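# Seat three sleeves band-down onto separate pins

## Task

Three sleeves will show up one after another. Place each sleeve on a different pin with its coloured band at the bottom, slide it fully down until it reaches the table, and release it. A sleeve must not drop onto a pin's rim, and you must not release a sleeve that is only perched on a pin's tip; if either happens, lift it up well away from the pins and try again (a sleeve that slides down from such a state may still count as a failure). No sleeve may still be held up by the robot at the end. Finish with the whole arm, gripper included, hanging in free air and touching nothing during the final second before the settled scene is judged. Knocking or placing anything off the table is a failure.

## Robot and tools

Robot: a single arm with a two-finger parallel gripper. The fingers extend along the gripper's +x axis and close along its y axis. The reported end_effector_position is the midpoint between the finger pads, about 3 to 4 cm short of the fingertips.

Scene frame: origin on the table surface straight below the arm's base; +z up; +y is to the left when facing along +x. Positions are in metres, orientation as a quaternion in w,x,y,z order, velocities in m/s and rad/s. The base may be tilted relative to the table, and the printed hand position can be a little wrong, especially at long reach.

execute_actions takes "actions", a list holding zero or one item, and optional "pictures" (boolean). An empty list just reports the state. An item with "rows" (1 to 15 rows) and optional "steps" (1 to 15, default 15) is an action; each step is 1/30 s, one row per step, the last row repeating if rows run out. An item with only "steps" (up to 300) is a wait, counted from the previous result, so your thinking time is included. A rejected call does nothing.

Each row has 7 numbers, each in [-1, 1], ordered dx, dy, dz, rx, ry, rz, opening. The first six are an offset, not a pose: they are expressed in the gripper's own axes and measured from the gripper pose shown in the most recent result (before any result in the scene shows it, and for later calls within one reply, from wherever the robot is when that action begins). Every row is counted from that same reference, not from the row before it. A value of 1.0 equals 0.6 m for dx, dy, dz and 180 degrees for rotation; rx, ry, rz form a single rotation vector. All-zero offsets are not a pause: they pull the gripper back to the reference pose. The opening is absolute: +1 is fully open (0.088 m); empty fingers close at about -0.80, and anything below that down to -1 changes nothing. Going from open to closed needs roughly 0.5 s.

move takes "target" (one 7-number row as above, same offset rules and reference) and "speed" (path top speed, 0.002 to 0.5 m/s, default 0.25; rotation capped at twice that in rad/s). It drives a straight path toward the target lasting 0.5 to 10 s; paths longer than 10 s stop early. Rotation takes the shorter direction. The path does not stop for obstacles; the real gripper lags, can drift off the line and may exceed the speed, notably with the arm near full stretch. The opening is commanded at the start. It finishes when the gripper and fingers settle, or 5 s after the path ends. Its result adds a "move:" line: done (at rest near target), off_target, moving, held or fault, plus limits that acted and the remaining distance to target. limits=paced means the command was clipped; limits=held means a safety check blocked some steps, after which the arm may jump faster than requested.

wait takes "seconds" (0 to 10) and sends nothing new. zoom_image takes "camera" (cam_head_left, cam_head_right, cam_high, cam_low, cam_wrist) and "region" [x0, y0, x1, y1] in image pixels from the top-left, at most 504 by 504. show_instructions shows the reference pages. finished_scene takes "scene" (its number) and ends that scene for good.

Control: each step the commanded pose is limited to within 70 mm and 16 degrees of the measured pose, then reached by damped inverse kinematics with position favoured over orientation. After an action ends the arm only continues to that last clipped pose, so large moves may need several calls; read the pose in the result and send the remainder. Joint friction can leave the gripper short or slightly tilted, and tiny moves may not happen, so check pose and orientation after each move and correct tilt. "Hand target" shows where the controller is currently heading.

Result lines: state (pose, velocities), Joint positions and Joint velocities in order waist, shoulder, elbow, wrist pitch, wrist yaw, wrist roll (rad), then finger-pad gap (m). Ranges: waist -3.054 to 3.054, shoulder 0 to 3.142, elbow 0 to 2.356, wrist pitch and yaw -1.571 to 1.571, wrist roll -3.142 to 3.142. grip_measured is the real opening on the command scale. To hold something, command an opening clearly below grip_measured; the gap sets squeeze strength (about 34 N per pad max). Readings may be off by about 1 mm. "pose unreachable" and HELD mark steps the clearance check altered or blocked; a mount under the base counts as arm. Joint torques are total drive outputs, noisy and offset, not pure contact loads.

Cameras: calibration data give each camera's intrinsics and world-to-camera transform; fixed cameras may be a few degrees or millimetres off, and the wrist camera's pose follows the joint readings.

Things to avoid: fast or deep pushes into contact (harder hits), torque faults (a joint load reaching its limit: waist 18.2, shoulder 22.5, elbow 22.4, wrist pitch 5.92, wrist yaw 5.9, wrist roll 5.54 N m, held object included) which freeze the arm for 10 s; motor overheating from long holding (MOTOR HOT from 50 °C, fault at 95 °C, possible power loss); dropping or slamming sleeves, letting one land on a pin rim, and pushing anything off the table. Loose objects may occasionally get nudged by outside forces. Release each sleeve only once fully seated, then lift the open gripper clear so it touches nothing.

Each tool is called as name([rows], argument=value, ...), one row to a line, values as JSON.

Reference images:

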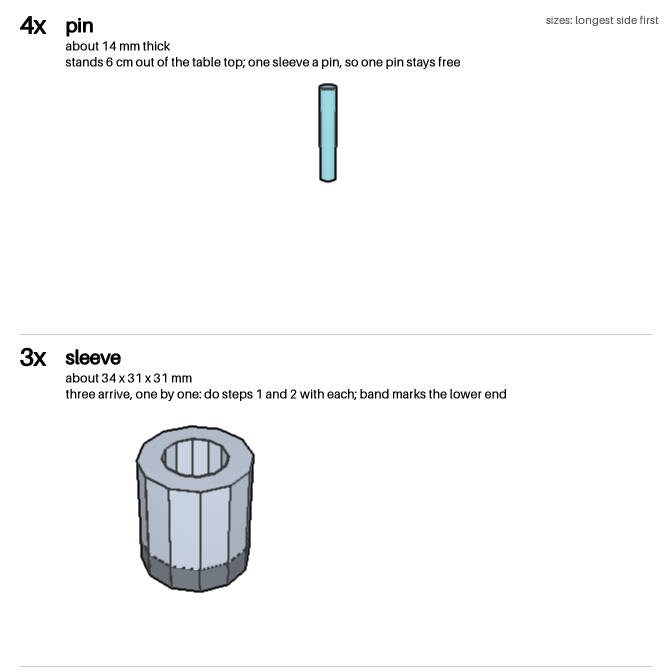

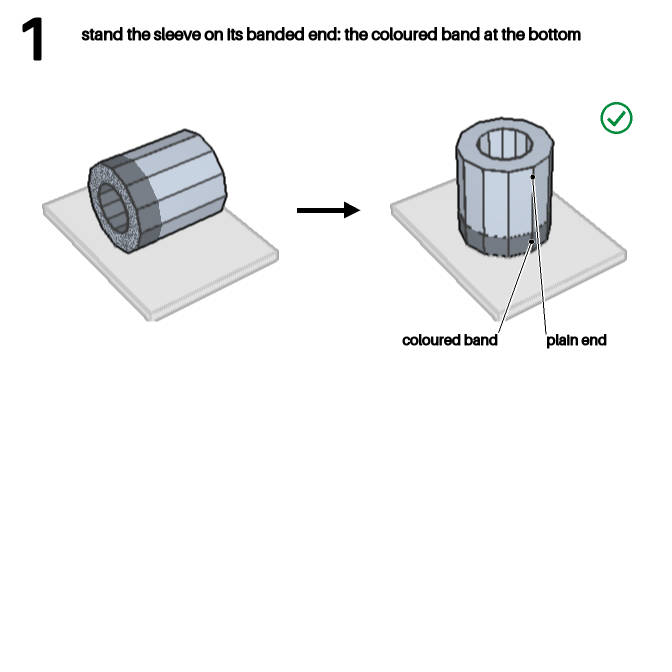

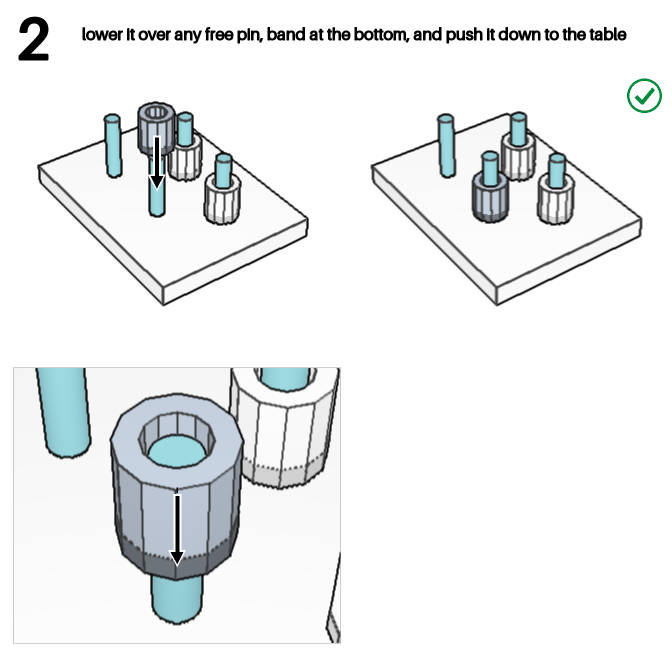

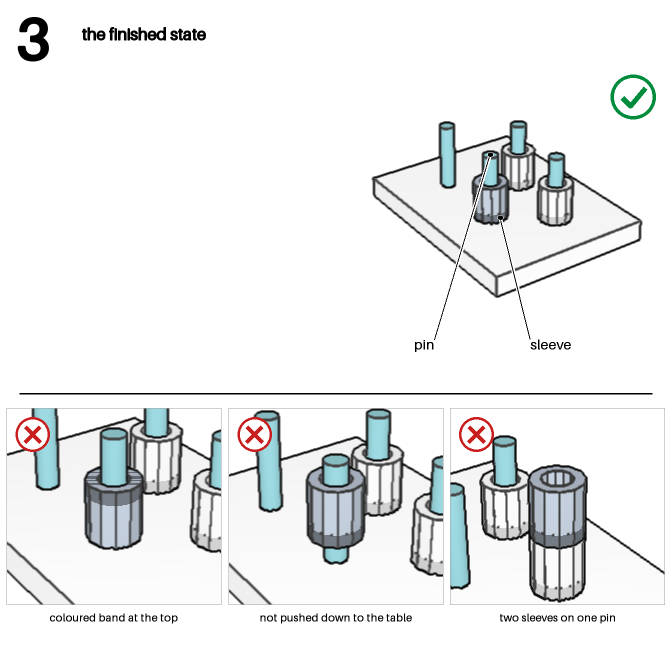

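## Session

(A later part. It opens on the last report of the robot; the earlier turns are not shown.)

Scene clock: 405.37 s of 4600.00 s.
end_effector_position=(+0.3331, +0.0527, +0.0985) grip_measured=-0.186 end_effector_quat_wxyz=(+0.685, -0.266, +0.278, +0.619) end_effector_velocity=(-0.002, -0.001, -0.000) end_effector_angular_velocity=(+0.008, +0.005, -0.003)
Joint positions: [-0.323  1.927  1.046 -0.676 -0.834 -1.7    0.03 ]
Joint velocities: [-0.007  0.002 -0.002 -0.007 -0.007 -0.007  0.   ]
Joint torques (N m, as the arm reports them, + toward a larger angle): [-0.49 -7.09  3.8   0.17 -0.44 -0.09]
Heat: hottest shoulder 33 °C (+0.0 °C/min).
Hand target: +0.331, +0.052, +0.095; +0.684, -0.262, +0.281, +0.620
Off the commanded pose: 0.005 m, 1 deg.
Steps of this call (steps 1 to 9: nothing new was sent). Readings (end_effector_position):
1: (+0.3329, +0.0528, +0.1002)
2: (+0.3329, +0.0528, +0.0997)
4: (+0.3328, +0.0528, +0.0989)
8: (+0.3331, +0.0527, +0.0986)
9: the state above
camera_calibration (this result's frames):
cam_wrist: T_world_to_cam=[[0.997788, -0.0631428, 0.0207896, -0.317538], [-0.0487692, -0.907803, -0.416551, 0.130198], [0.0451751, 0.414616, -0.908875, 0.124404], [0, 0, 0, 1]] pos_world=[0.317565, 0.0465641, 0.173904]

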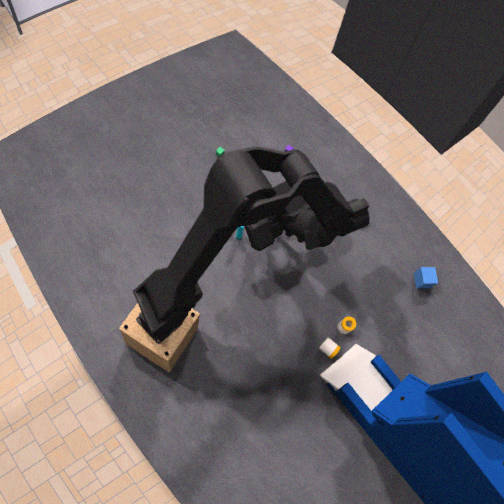

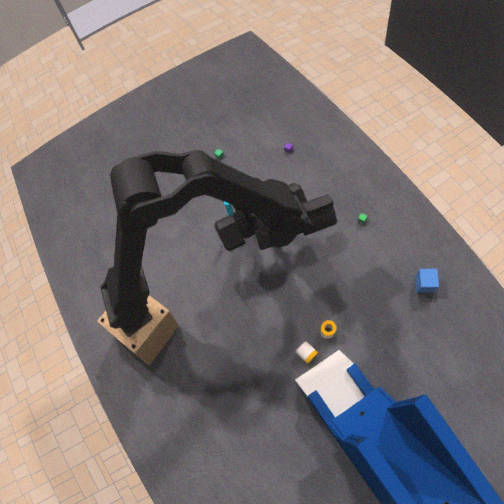

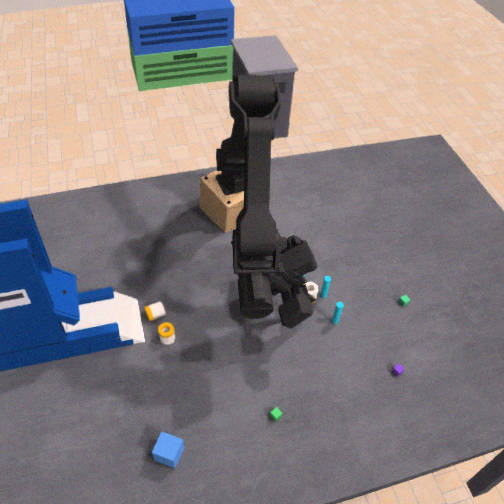

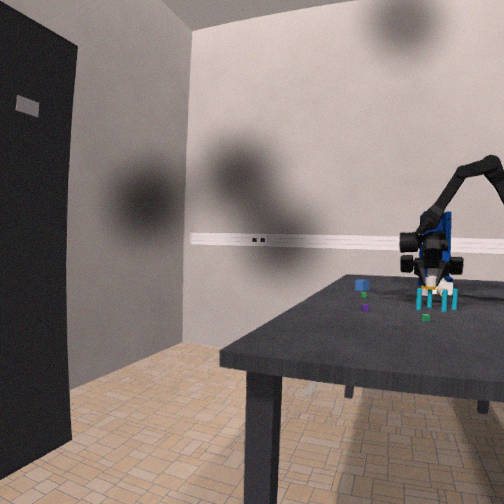

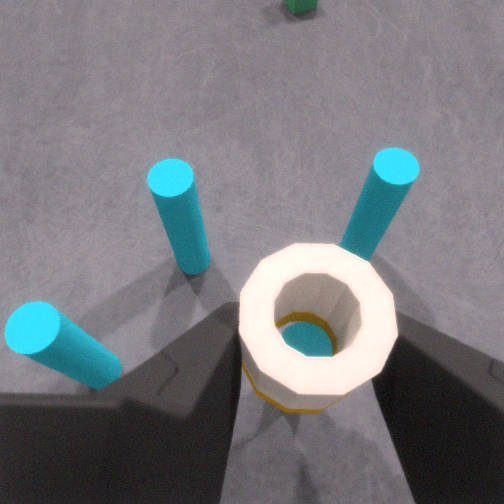

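execute_actions([
  {"rows": [[0.0052,0.00353,-0.00651,0.0023,0,0.0023,-0.5],[0.00701,0.0035,-0.00824,0.0023,0,0.0023,-0.5],[0.00941,0.00345,-0.01055,0.0023,0,0.0023,-0.5],[0.01242,0.0034,-0.01344,0.0023,0,0.0023,-0.5],[0.01603,0.00334,-0.01691,0.0023,0,0.0023,-0.5],[0.02023,0.00326,-0.02095,0.0023,0,0.0023,-0.5],[0.02444,0.00319,-0.02499,0.0023,0,0.0023,-0.5],[0.02865,0.00312,-0.02904,0.0023,0,0.0023,-0.5],[0.03286,0.00304,-0.03308,0.0023,0,0.0023,-0.5],[0.03707,0.00297,-0.03713,0.0023,0,0.0023,-0.5],[0.04128,0.00289,-0.04117,0.0023,0,0.0023,-0.5],[0.04489,0.00283,-0.04464,0.0023,0,0.0023,-0.5],[0.04789,0.00278,-0.04753,0.0023,0,0.0023,-0.5],[0.0503,0.00273,-0.04984,0.0023,0,0.0023,-0.5],[0.0521,0.0027,-0.05157,0.0023,0,0.0023,-0.5]], "steps": 15},
], pictures=false)

wait(seconds=0.3)

zoom_image(camera="cam_low", region=[390, 235, 480, 325])

Scene clock: 450.37 s of 4600.00 s.
end_effector_position=(+0.3346, +0.0518, +0.0666) grip_measured=-0.186 end_effector_quat_wxyz=(+0.685, -0.267, +0.276, +0.619) end_effector_velocity=(-0.006, +0.006, -0.075) end_effector_angular_velocity=(+0.044, +0.036, -0.002)
Joint positions: [-0.32   2.019  1.024 -0.556 -0.834 -1.697  0.03 ]
Joint velocities: [ 0.017  0.232 -0.051  0.256 -0.037  0.022 -0.   ]
Joint torques (N m, as the arm reports them, + toward a larger angle): [-0.16 -7.81  3.57  0.16 -0.41  0.04]
Heat: hottest shoulder 33 °C (+0.0 °C/min).
Hand target: +0.332, +0.053, +0.055; +0.683, -0.263, +0.281, +0.621
Off the commanded pose: 0.012 m, 1 deg.
Steps of this call (steps 1 to 1335: nothing new was sent; steps 1336 to 1350: all 15 steps of this action). Readings (end_effector_position):
1336: (+0.3323, +0.0525, +0.0968)
1337: (+0.3325, +0.0524, +0.0968)
1339: (+0.3334, +0.0522, +0.0957)
1343: (+0.3350, +0.0517, +0.0884)
1350: the state above

Scene clock: 450.67 s of 4600.00 s.
end_effector_position=(+0.3350, +0.0520, +0.0594) grip_measured=-0.186 end_effector_quat_wxyz=(+0.685, -0.268, +0.276, +0.619) end_effector_velocity=(-0.002, +0.000, -0.003) end_effector_angular_velocity=(+0.009, +0.011, -0.008)
Joint positions: [-0.318  2.041  1.02  -0.527 -0.834 -1.694  0.03 ]
Joint velocities: [-0.002  0.007 -0.007  0.007 -0.007  0.007  0.   ]
Joint torques (N m, as the arm reports them, + toward a larger angle): [-0.13 -7.34  3.34  0.12 -0.41  0.11]
Heat: hottest shoulder 33 °C (+0.0 °C/min).
Hand target: +0.332, +0.053, +0.055; +0.683, -0.263, +0.281, +0.621
Off the commanded pose: 0.006 m, 1 deg.
Steps of this call (steps 1 to 9: nothing new was sent). Readings (end_effector_position):
1: (+0.3345, +0.0520, +0.0644)
2: (+0.3343, +0.0520, +0.0626)
4: (+0.3341, +0.0521, +0.0605)
8: (+0.3349, +0.0520, +0.0595)
9: the state above
camera_calibration (this result's frames):
cam_wrist: T_world_to_cam=[[0.997796, -0.0614946, 0.0249428, -0.319026], [-0.0455244, -0.907787, -0.416954, 0.112307], [0.0482832, 0.414899, -0.908585, 0.0879542], [0, 0, 0, 1]] pos_world=[0.319188, 0.0458407, 0.134698]

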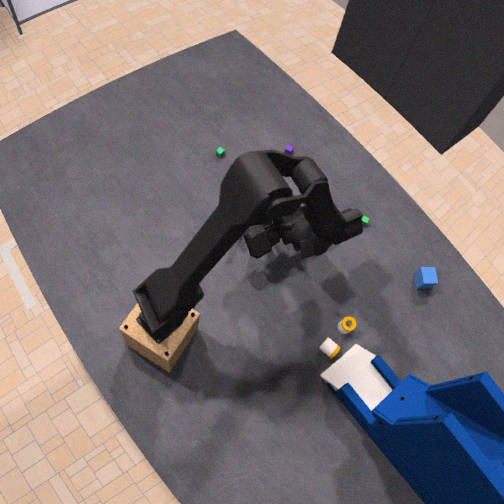

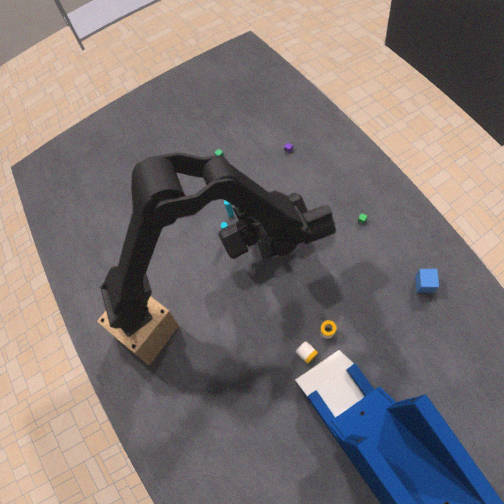

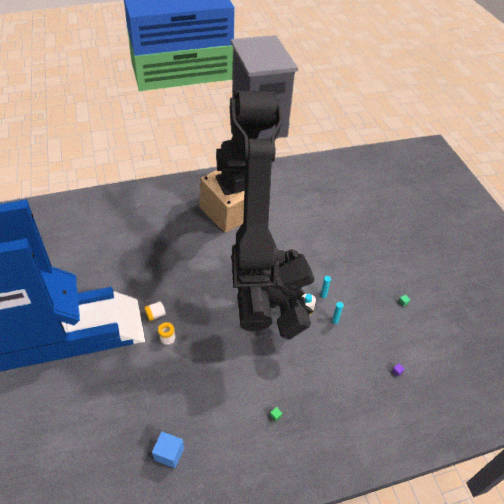

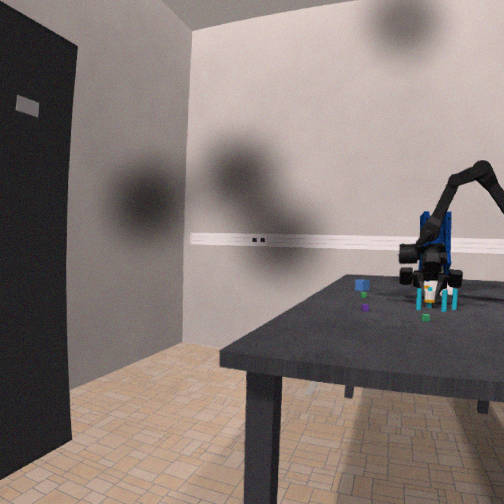

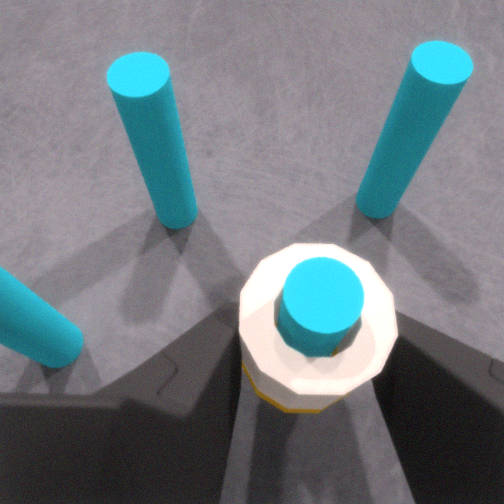

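Region (390, 235, 480, 325) of cam_low's 504x504 image, scaled by 5.600, with more detail than that image has.

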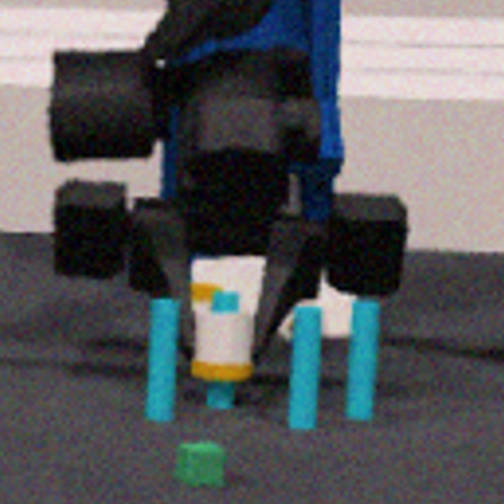

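execute_actions([
  {"rows": [[0.00677,0.00563,-0.00599,0.0034,0,0.003,-0.5],[0.00855,0.0057,-0.00775,0.0034,0,0.003,-0.5],[0.01068,0.00577,-0.00986,0.0034,0,0.003,-0.5],[0.01281,0.00585,-0.01197,0.0034,0,0.003,-0.5],[0.01494,0.00593,-0.01409,0.0034,0,0.003,-0.5],[0.01683,0.006,-0.01596,0.0034,0,0.003,-0.5],[0.01849,0.00605,-0.01761,0.0034,0,0.003,-0.5],[0.01991,0.00611,-0.01901,0.0034,0,0.003,-0.5],[0.02109,0.00615,-0.02019,0.0034,0,0.003,-0.5],[0.02216,0.00619,-0.02124,0.0034,0,0.003,-0.5],[0.0231,0.00622,-0.02218,0.0034,0,0.003,-0.5],[0.02393,0.00625,-0.023,0.0034,0,0.003,-0.5],[0.02464,0.00628,-0.02371,0.0034,0,0.003,-0.5],[0.02523,0.0063,-0.02429,0.0034,0,0.003,-0.5],[0.02571,0.00631,-0.02476,0.0034,0,0.003,-0.5]], "steps": 15},
], pictures=false)

wait(seconds=0.3)

zoom_image(camera="cam_low", region=[390, 235, 480, 325])

Scene clock: 473.47 s of 4600.00 s.
end_effector_position=(+0.3348, +0.0518, +0.0436) grip_measured=-0.186 end_effector_quat_wxyz=(+0.685, -0.268, +0.276, +0.619) end_effector_velocity=(-0.001, +0.002, -0.019) end_effector_angular_velocity=(+0.008, -0.004, +0.012)
Joint positions: [-0.316  2.089  1.013 -0.471 -0.834 -1.692  0.03 ]
Joint velocities: [ 0.007  0.061 -0.007  0.066 -0.007 -0.007 -0.   ]
Joint torques (N m, as the arm reports them, + toward a larger angle): [-0.16 -7.38  2.93  0.17 -0.44  0.09]
Heat: hottest shoulder 33 °C (+0.0 °C/min).
Hand target: +0.332, +0.053, +0.038; +0.683, -0.263, +0.280, +0.621
Off the commanded pose: 0.006 m, 1 deg.
Steps of this call (steps 1 to 669: nothing new was sent; steps 670 to 684: all 15 steps of this action). Readings (end_effector_position):
670: (+0.3344, +0.0522, +0.0578)
671: (+0.3347, +0.0522, +0.0577)
673: (+0.3354, +0.0520, +0.0565)
677: (+0.3355, +0.0517, +0.0514)
684: the state above

Scene clock: 473.77 s of 4600.00 s.
end_effector_position=(+0.3353, +0.0518, +0.0428) grip_measured=-0.186 end_effector_quat_wxyz=(+0.685, -0.269, +0.275, +0.619) end_effector_velocity=(-0.002, -0.003, -0.002) end_effector_angular_velocity=(-0.005, +0.018, -0.013)
Joint positions: [-0.315  2.091  1.013 -0.465 -0.834 -1.691  0.03 ]
Joint velocities: [-0.007  0.002 -0.002 -0.007  0.007  0.007 -0.   ]
Joint torques (N m, as the arm reports them, + toward a larger angle): [-0.11 -6.97  3.02  0.22 -0.42  0.07]
Heat: hottest shoulder 33 °C (+0.0 °C/min).
Hand target: +0.332, +0.053, +0.038; +0.683, -0.263, +0.281, +0.621
Off the commanded pose: 0.006 m, 1 deg.
Steps of this call (steps 1 to 9: nothing new was sent). Readings (end_effector_position):
1: (+0.3348, +0.0518, +0.0432)
2: (+0.3348, +0.0518, +0.0430)
4: (+0.3351, +0.0518, +0.0430)
8: (+0.3353, +0.0518, +0.0430)
9: the state above
camera_calibration (this result's frames):
cam_wrist: T_world_to_cam=[[0.997758, -0.0611284, 0.0272364, -0.319015], [-0.044249, -0.907939, -0.41676, 0.104817], [0.0502049, 0.414621, -0.908608, 0.0723697], [0, 0, 0, 1]] pos_world=[0.319304, 0.0456602, 0.118128]

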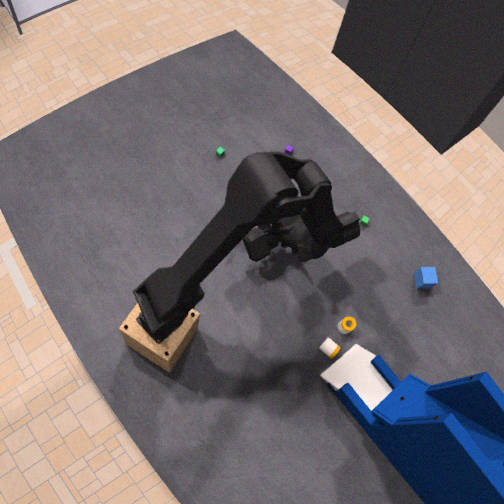

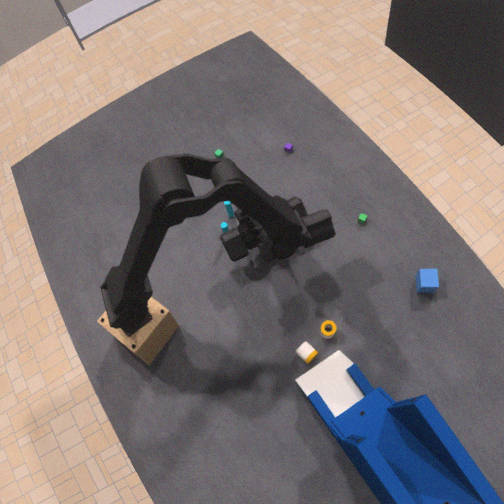

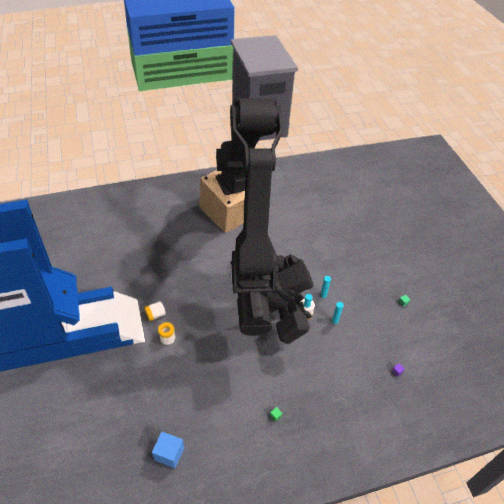

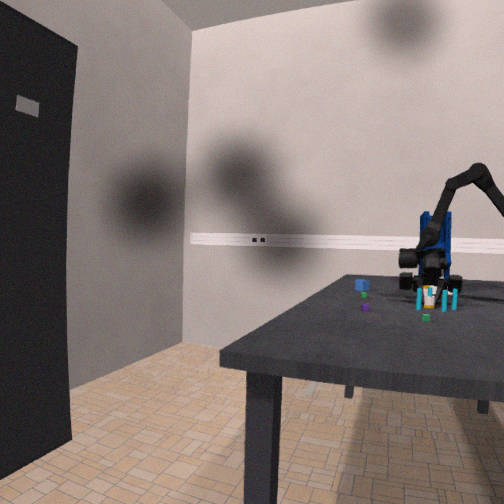

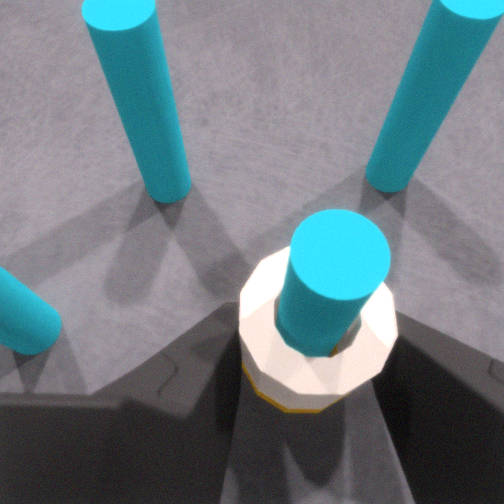

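Region (390, 235, 480, 325) of cam_low's 504x504 image, scaled by 5.600, with more detail than that image has.

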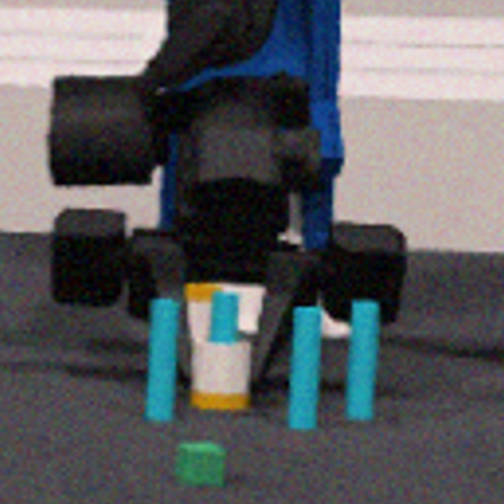

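execute_actions([
  {"rows": [[0,0,0,0,0,0,-0.25],[0,0,0,0,0,0,-0.15],[0,0,0,0,0,0,-0.05],[0,0,0,0,0,0,0.05],[0,0,0,0,0,0,0.15]], "steps": 8},
], pictures=false)

execute_actions([
  {"rows": [[-0.004,0,0,0,0,0,0.15],[-0.009,0,0,0,0,0,0.15],[-0.016,0,0,0,0,0,0.15],[-0.024,0,0,0,0,0,0.15],[-0.033,0,0,0,0,0,0.15],[-0.042,0,0,0,0,0,0.15],[-0.051,0,0,0,0,0,0.15],[-0.060,0,0,0,0,0,0.15],[-0.068,0,0,0,0,0,0.15],[-0.075,0,0,0,0,0,0.15],[-0.080,0,0,0,0,0,0.15],[-0.0833,0,0,0,0,0,0.15]], "steps": 15},
], pictures=false)

move(target=[-0.2530, 0.1023, -0.2577, -0.1021, 0.4976, 0.0020, 0.15], speed=0.5)

zoom_image(camera="cam_low", region=[390, 235, 480, 325])

Scene clock: 534.03 s of 4600.00 s.
end_effector_position=(+0.3347, +0.0523, +0.0419) grip_measured=+0.026 end_effector_quat_wxyz=(+0.685, -0.266, +0.276, +0.619) end_effector_velocity=(+0.000, -0.000, +0.002) end_effector_angular_velocity=(+0.008, +0.006, -0.008)
Joint positions: [-0.315  2.095  1.012 -0.463 -0.837 -1.689  0.04 ]
Joint velocities: [-0.002 -0.002  0.002 -0.007 -0.007  0.007  0.051]
Joint torques (N m, as the arm reports them, + toward a larger angle): [-0.41 -8.96  3.79 -0.07 -0.37 -0.1 ]
Heat: hottest shoulder 33 °C (+0.0 °C/min).
Hand target: +0.335, +0.052, +0.043; +0.685, -0.269, +0.275, +0.619
Off the commanded pose: 0.001 m, 0 deg.
Steps of this call (steps 1 to 1800: nothing new was sent; steps 1801 to 1808: all 8 steps of this action). Readings (end_effector_position):
1801: (+0.3350, +0.0525, +0.0421)
1802: (+0.3350, +0.0525, +0.0421)
1804: (+0.3350, +0.0525, +0.0421)
1808: the state above

Scene clock: 534.53 s of 4600.00 s.
end_effector_position=(+0.3295, +0.0213, +0.0706) grip_measured=+0.148 end_effector_quat_wxyz=(+0.688, -0.261, +0.278, +0.618) end_effector_velocity=(-0.003, -0.035, +0.039) end_effector_angular_velocity=(+0.022, -0.004, +0.020)
Joint positions: [-0.419  2.043  1.069 -0.689 -0.837 -1.833  0.046]
Joint velocities: [-0.12  -0.042  0.115 -0.315 -0.007 -0.212  0.001]
Joint torques (N m, as the arm reports them, + toward a larger angle): [-0.2  -9.32  4.46 -0.38 -0.27 -0.2 ]
Heat: hottest shoulder 33 °C (+0.0 °C/min).
Hand target: +0.330, +0.017, +0.077; +0.686, -0.266, +0.276, +0.619
Off the commanded pose: 0.008 m, 1 deg.
Steps of this call (steps 1 to 15: all 15 steps of this action). Readings (end_effector_position):
1: (+0.3346, +0.0523, +0.0419)
2: (+0.3340, +0.0522, +0.0420)
4: (+0.3311, +0.0506, +0.0427)
8: (+0.3276, +0.0407, +0.0508)
15: the state above

Scene clock: 537.13 s of 4600.00 s.
end_effector_position=(+0.2505, -0.1909, +0.0716) grip_measured=+0.150 end_effector_quat_wxyz=(-0.252, +0.716, -0.584, -0.286) end_effector_velocity=(-0.002, -0.001, -0.002) end_effector_angular_velocity=(-0.001, +0.006, +0.012)
Joint positions: [-0.53   1.737  0.5    0.234  0.562 -2.267  0.046]
Joint velocities: [-0.007  0.002 -0.012  0.022 -0.007 -0.022 -0.   ]
Joint torques (N m, as the arm reports them, + toward a larger angle): [-0.67 -5.13  3.2   0.98  0.42 -0.18]
Heat: hottest shoulder 34 °C (+1.0 °C/min).
Hand target: +0.247, -0.191, +0.069; -0.248, +0.714, -0.587, -0.291
Off the commanded pose: 0.005 m, 1 deg.
move: done
camera_calibration (this result's frames):
cam_wrist: T_world_to_cam=[[0.981859, 0.189605, -0.0019492, -0.19605], [0.0810042, -0.410138, 0.908419, -0.138474], [0.171441, -0.892097, -0.418056, -0.111541], [0, 0, 0, 1]] pos_world=[0.222833, -0.119126, 0.0787799]

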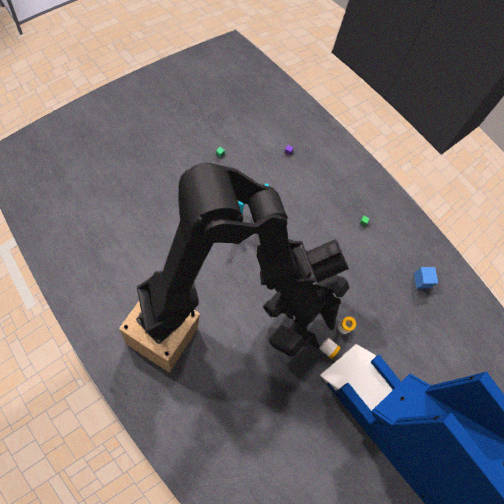

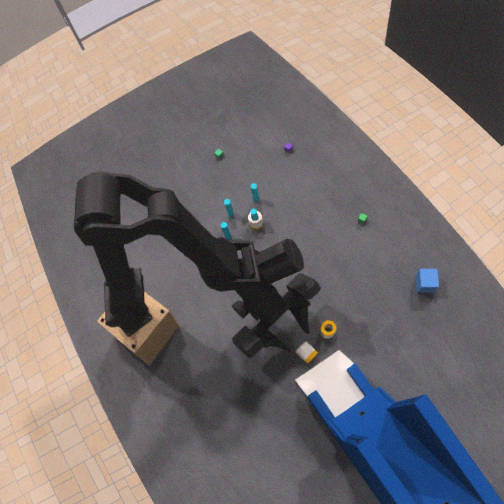

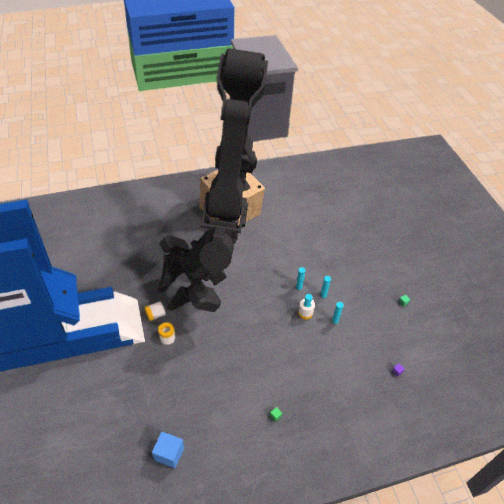

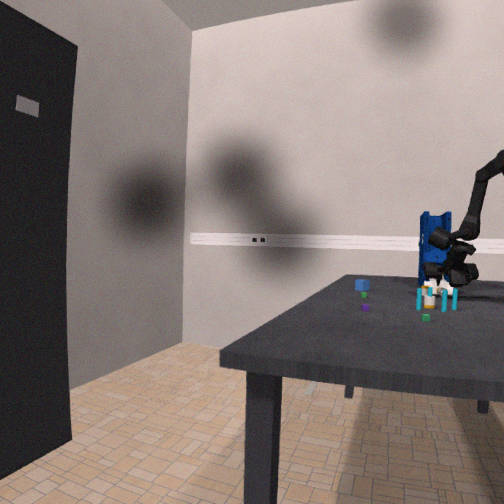

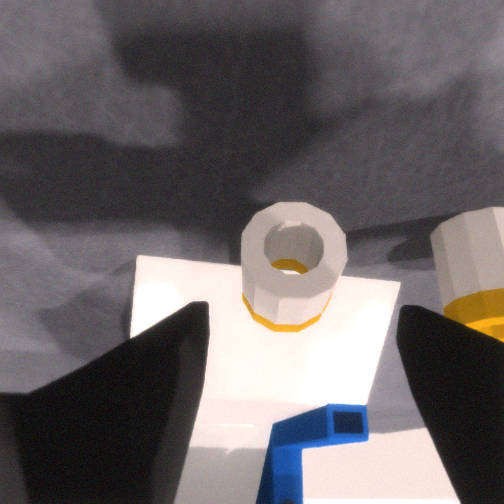

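Region (390, 235, 480, 325) of cam_low's 504x504 image, scaled by 5.600, with more detail than that image has.

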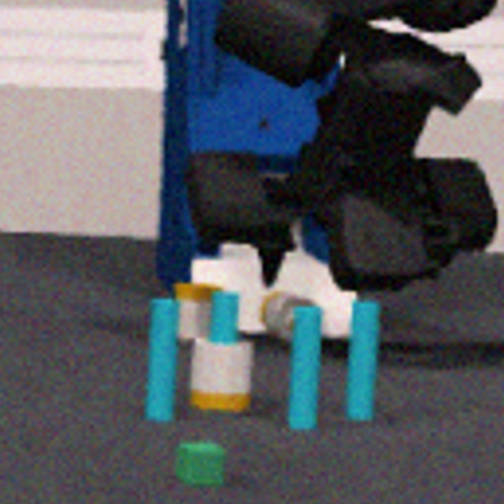

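zoom_image(camera="cam_wrist", region=[210, 180, 378, 348])

Region (210, 180, 378, 348) of cam_wrist's 504x504 image, scaled by 3.000, with more detail than that image has.

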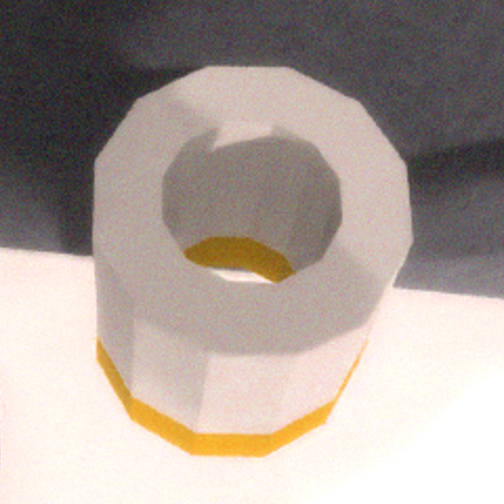

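move(target=[0.0758, 0.0015, -0.0037, -0.0035, 0, -0.0035, 0.15], speed=0.12)

execute_actions([
  {"rows": [[0,0,0,0,0,0,0.07],[0,0,0,0,0,0,0.0],[0,0,0,0,0,0,-0.06],[0,0,0,0,0,0,-0.11],[0,0,0,0,0,0,-0.15],[0,0,0,0,0,0,-0.18],[0,0,0,0,0,0,-0.21],[0,0,0,0,0,0,-0.25],[0,0,0,0,0,0,-0.3],[0,0,0,0,0,0,-0.36],[0,0,0,0,0,0,-0.43],[0,0,0,0,0,0,-0.5]], "steps": 14},
])

zoom_image(camera="cam_wrist", region=[210, 230, 420, 440])

Scene clock: 570.50 s of 4600.00 s.
end_effector_position=(+0.2557, -0.2228, +0.0423) grip_measured=+0.150 end_effector_quat_wxyz=(-0.250, +0.720, -0.580, -0.287) end_effector_velocity=(+0.001, +0.002, -0.003) end_effector_angular_velocity=(+0.019, -0.011, +0.004)
Joint positions: [-0.631  1.935  0.543  0.448  0.5   -2.378  0.046]
Joint velocities: [-0.002  0.007 -0.002  0.007 -0.022  0.007 -0.   ]
Joint torques (N m, as the arm reports them, + toward a larger angle): [-0.61 -5.82  4.02  1.    0.13 -0.21]
Heat: hottest shoulder 32 °C (-1.0 °C/min).
Hand target: +0.257, -0.224, +0.041; -0.250, +0.721, -0.579, -0.288
Off the commanded pose: 0.002 m, 0 deg.
move: done
camera_calibration (this result's frames):
cam_wrist: T_world_to_cam=[[0.979417, 0.201836, -0.00237855, -0.191858], [0.0860354, -0.406773, 0.909469, -0.126], [0.182596, -0.890953, -0.415765, -0.155868], [0, 0, 0, 1]] pos_world=[0.22721, -0.151401, 0.0493324]

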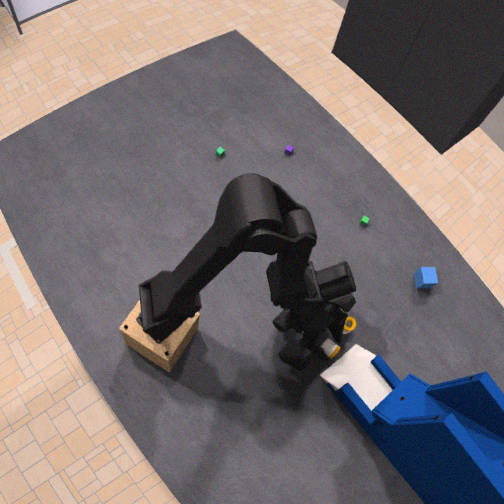

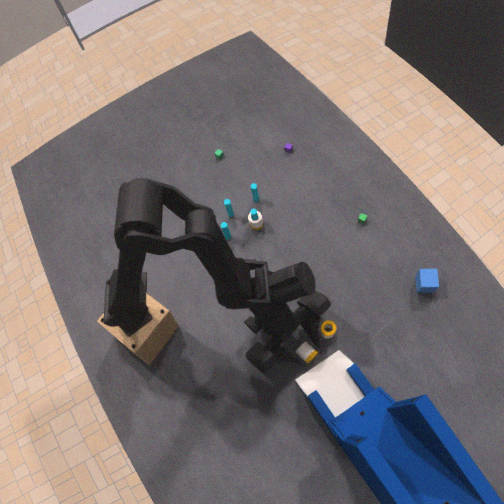

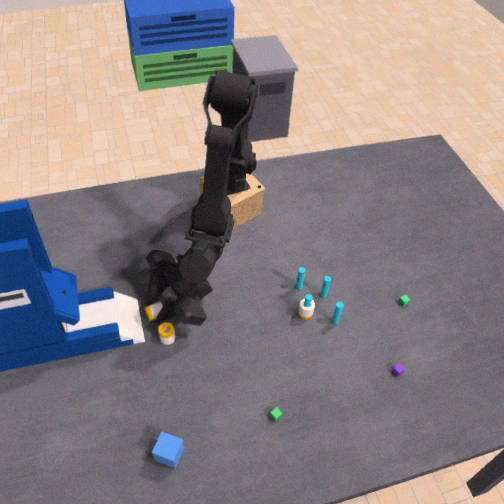

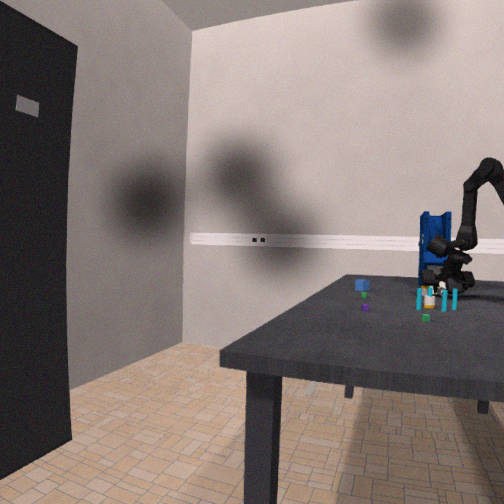

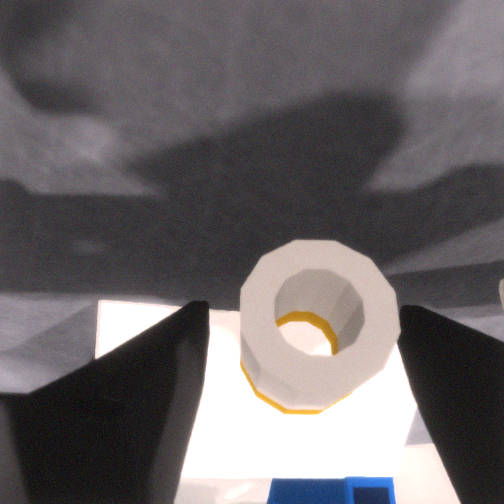

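Scene clock: 570.97 s of 4600.00 s.
end_effector_position=(+0.2556, -0.2229, +0.0422) grip_measured=-0.186 end_effector_quat_wxyz=(-0.250, +0.720, -0.580, -0.287) end_effector_velocity=(-0.003, +0.002, -0.001) end_effector_angular_velocity=(+0.012, +0.017, +0.005)
Joint positions: [-0.632  1.936  0.543  0.448  0.5   -2.378  0.03 ]
Joint velocities: [-0.002 -0.007 -0.002 -0.022 -0.007 -0.007 -0.   ]
Joint torques (N m, as the arm reports them, + toward a larger angle): [-0.5  -6.89  3.22  0.86  0.24 -0.06]
Heat: hottest shoulder 32 °C (-1.0 °C/min).
Hand target: +0.256, -0.223, +0.042; -0.250, +0.720, -0.580, -0.287
Off the commanded pose: 0.000 m, 0 deg.
Steps of this call (steps 1 to 14: all 14 steps of this action). Readings (end_effector_position):
1: (+0.2556, -0.2229, +0.0423)
2: (+0.2556, -0.2229, +0.0422)
4: (+0.2556, -0.2229, +0.0422)
8: (+0.2556, -0.2229, +0.0422)
14: the state above
camera_calibration (this result's frames):
cam_wrist: T_world_to_cam=[[0.979498, 0.201435, -0.00266449, -0.1918], [0.0861613, -0.406938, 0.909383, -0.12599], [0.182098, -0.890969, -0.415951, -0.155822], [0, 0, 0, 1]] pos_world=[0.227098, -0.151468, 0.0492478]

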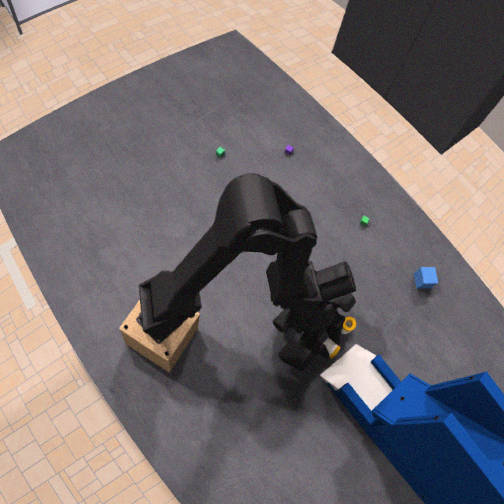

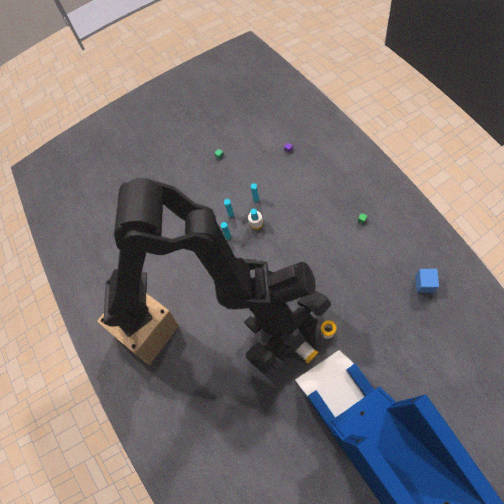

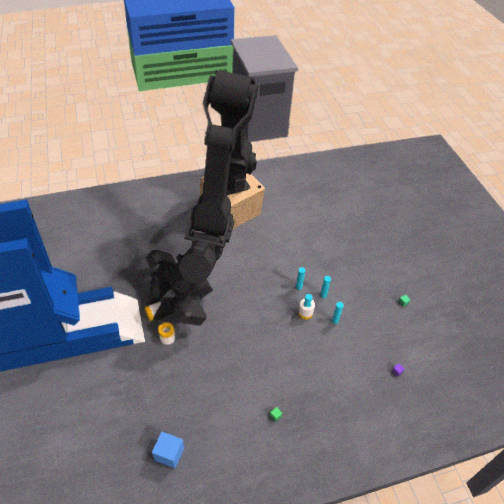

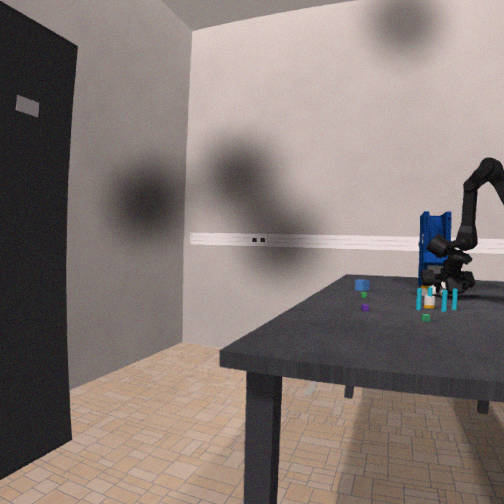

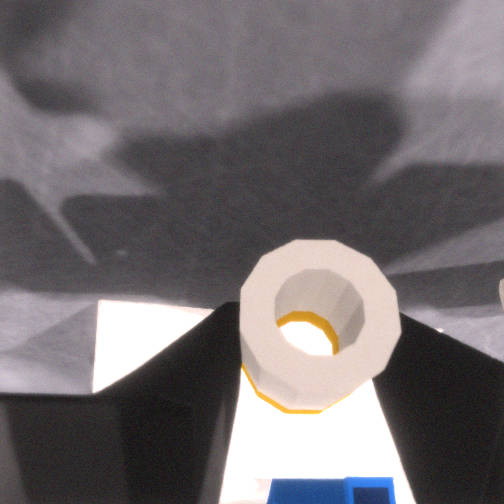

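Region (210, 230, 420, 440) of cam_wrist's 504x504 image, scaled by 2.400, with more detail than that image has.

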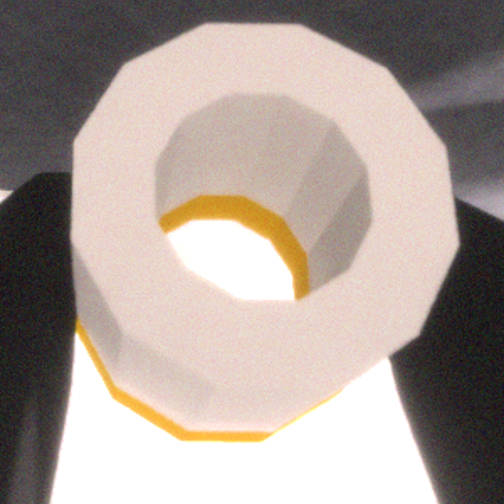

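execute_actions(actions=[])

Scene clock: 600.83 s of 4600.00 s.
end_effector_position=(+0.2557, -0.2228, +0.0422) grip_measured=-0.186 end_effector_quat_wxyz=(-0.250, +0.720, -0.580, -0.287) end_effector_velocity=(+0.001, -0.000, +0.001) end_effector_angular_velocity=(+0.005, -0.010, -0.003)
Joint positions: [-0.631  1.936  0.543  0.448  0.5   -2.378  0.03 ]
Joint velocities: [-0.002 -0.007  0.002 -0.007 -0.007  0.007 -0.   ]
Joint torques (N m, as the arm reports them, + toward a larger angle): [-0.5  -6.91  3.21  0.86  0.25 -0.05]
Heat: hottest shoulder 33 °C (+0.0 °C/min).
Hand target: +0.256, -0.223, +0.042; -0.250, +0.720, -0.580, -0.287
Off the commanded pose: 0.000 m, 0 deg.
Steps of this call (steps 1 to 896: nothing new was sent). Readings (end_effector_position):
1: (+0.2556, -0.2229, +0.0422)
2: (+0.2556, -0.2229, +0.0422)
4: (+0.2556, -0.2229, +0.0422)
8: (+0.2556, -0.2229, +0.0422)
896: the state above
camera_calibration (this result's frames):
cam_wrist: T_world_to_cam=[[0.979422, 0.201807, -0.00267157, -0.191799], [0.0863289, -0.406938, 0.909367, -0.125989], [0.18243, -0.890885, -0.415985, -0.155819], [0, 0, 0, 1]] pos_world=[0.227155, -0.15138, 0.0492392]

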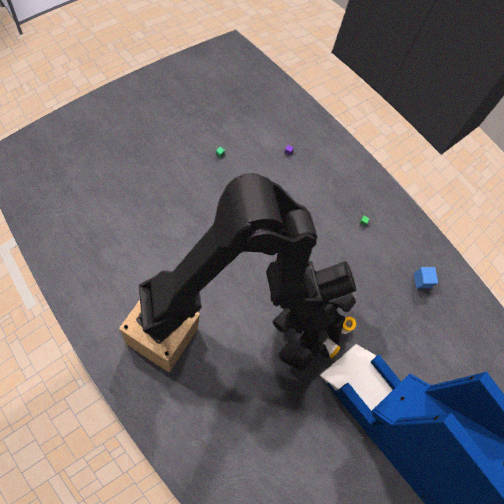

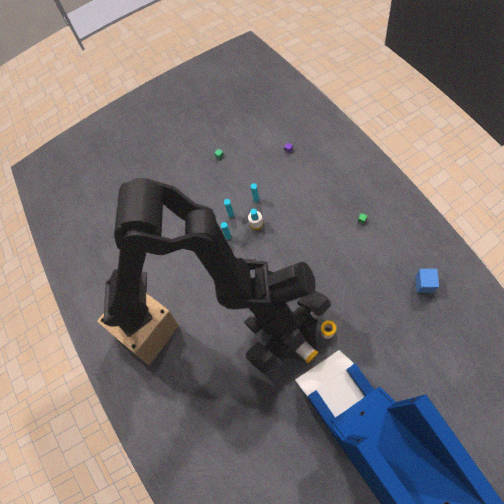

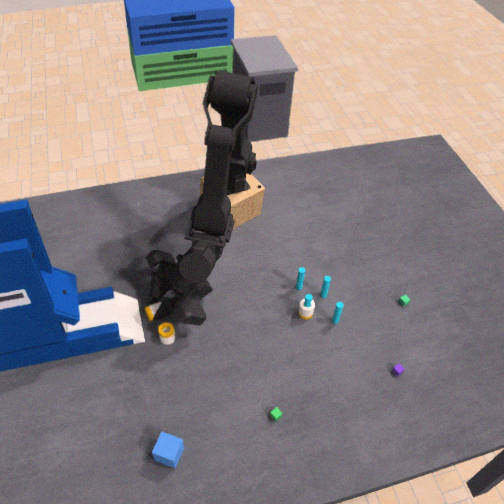

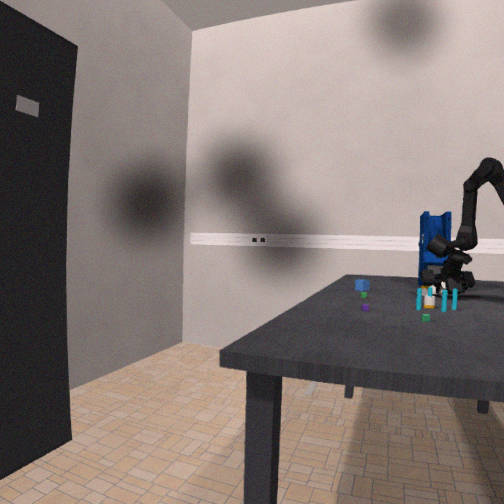

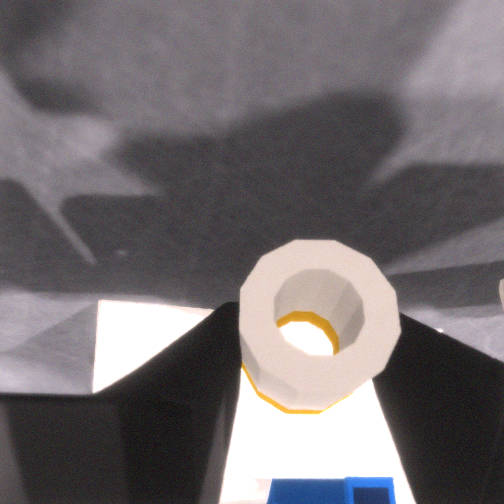

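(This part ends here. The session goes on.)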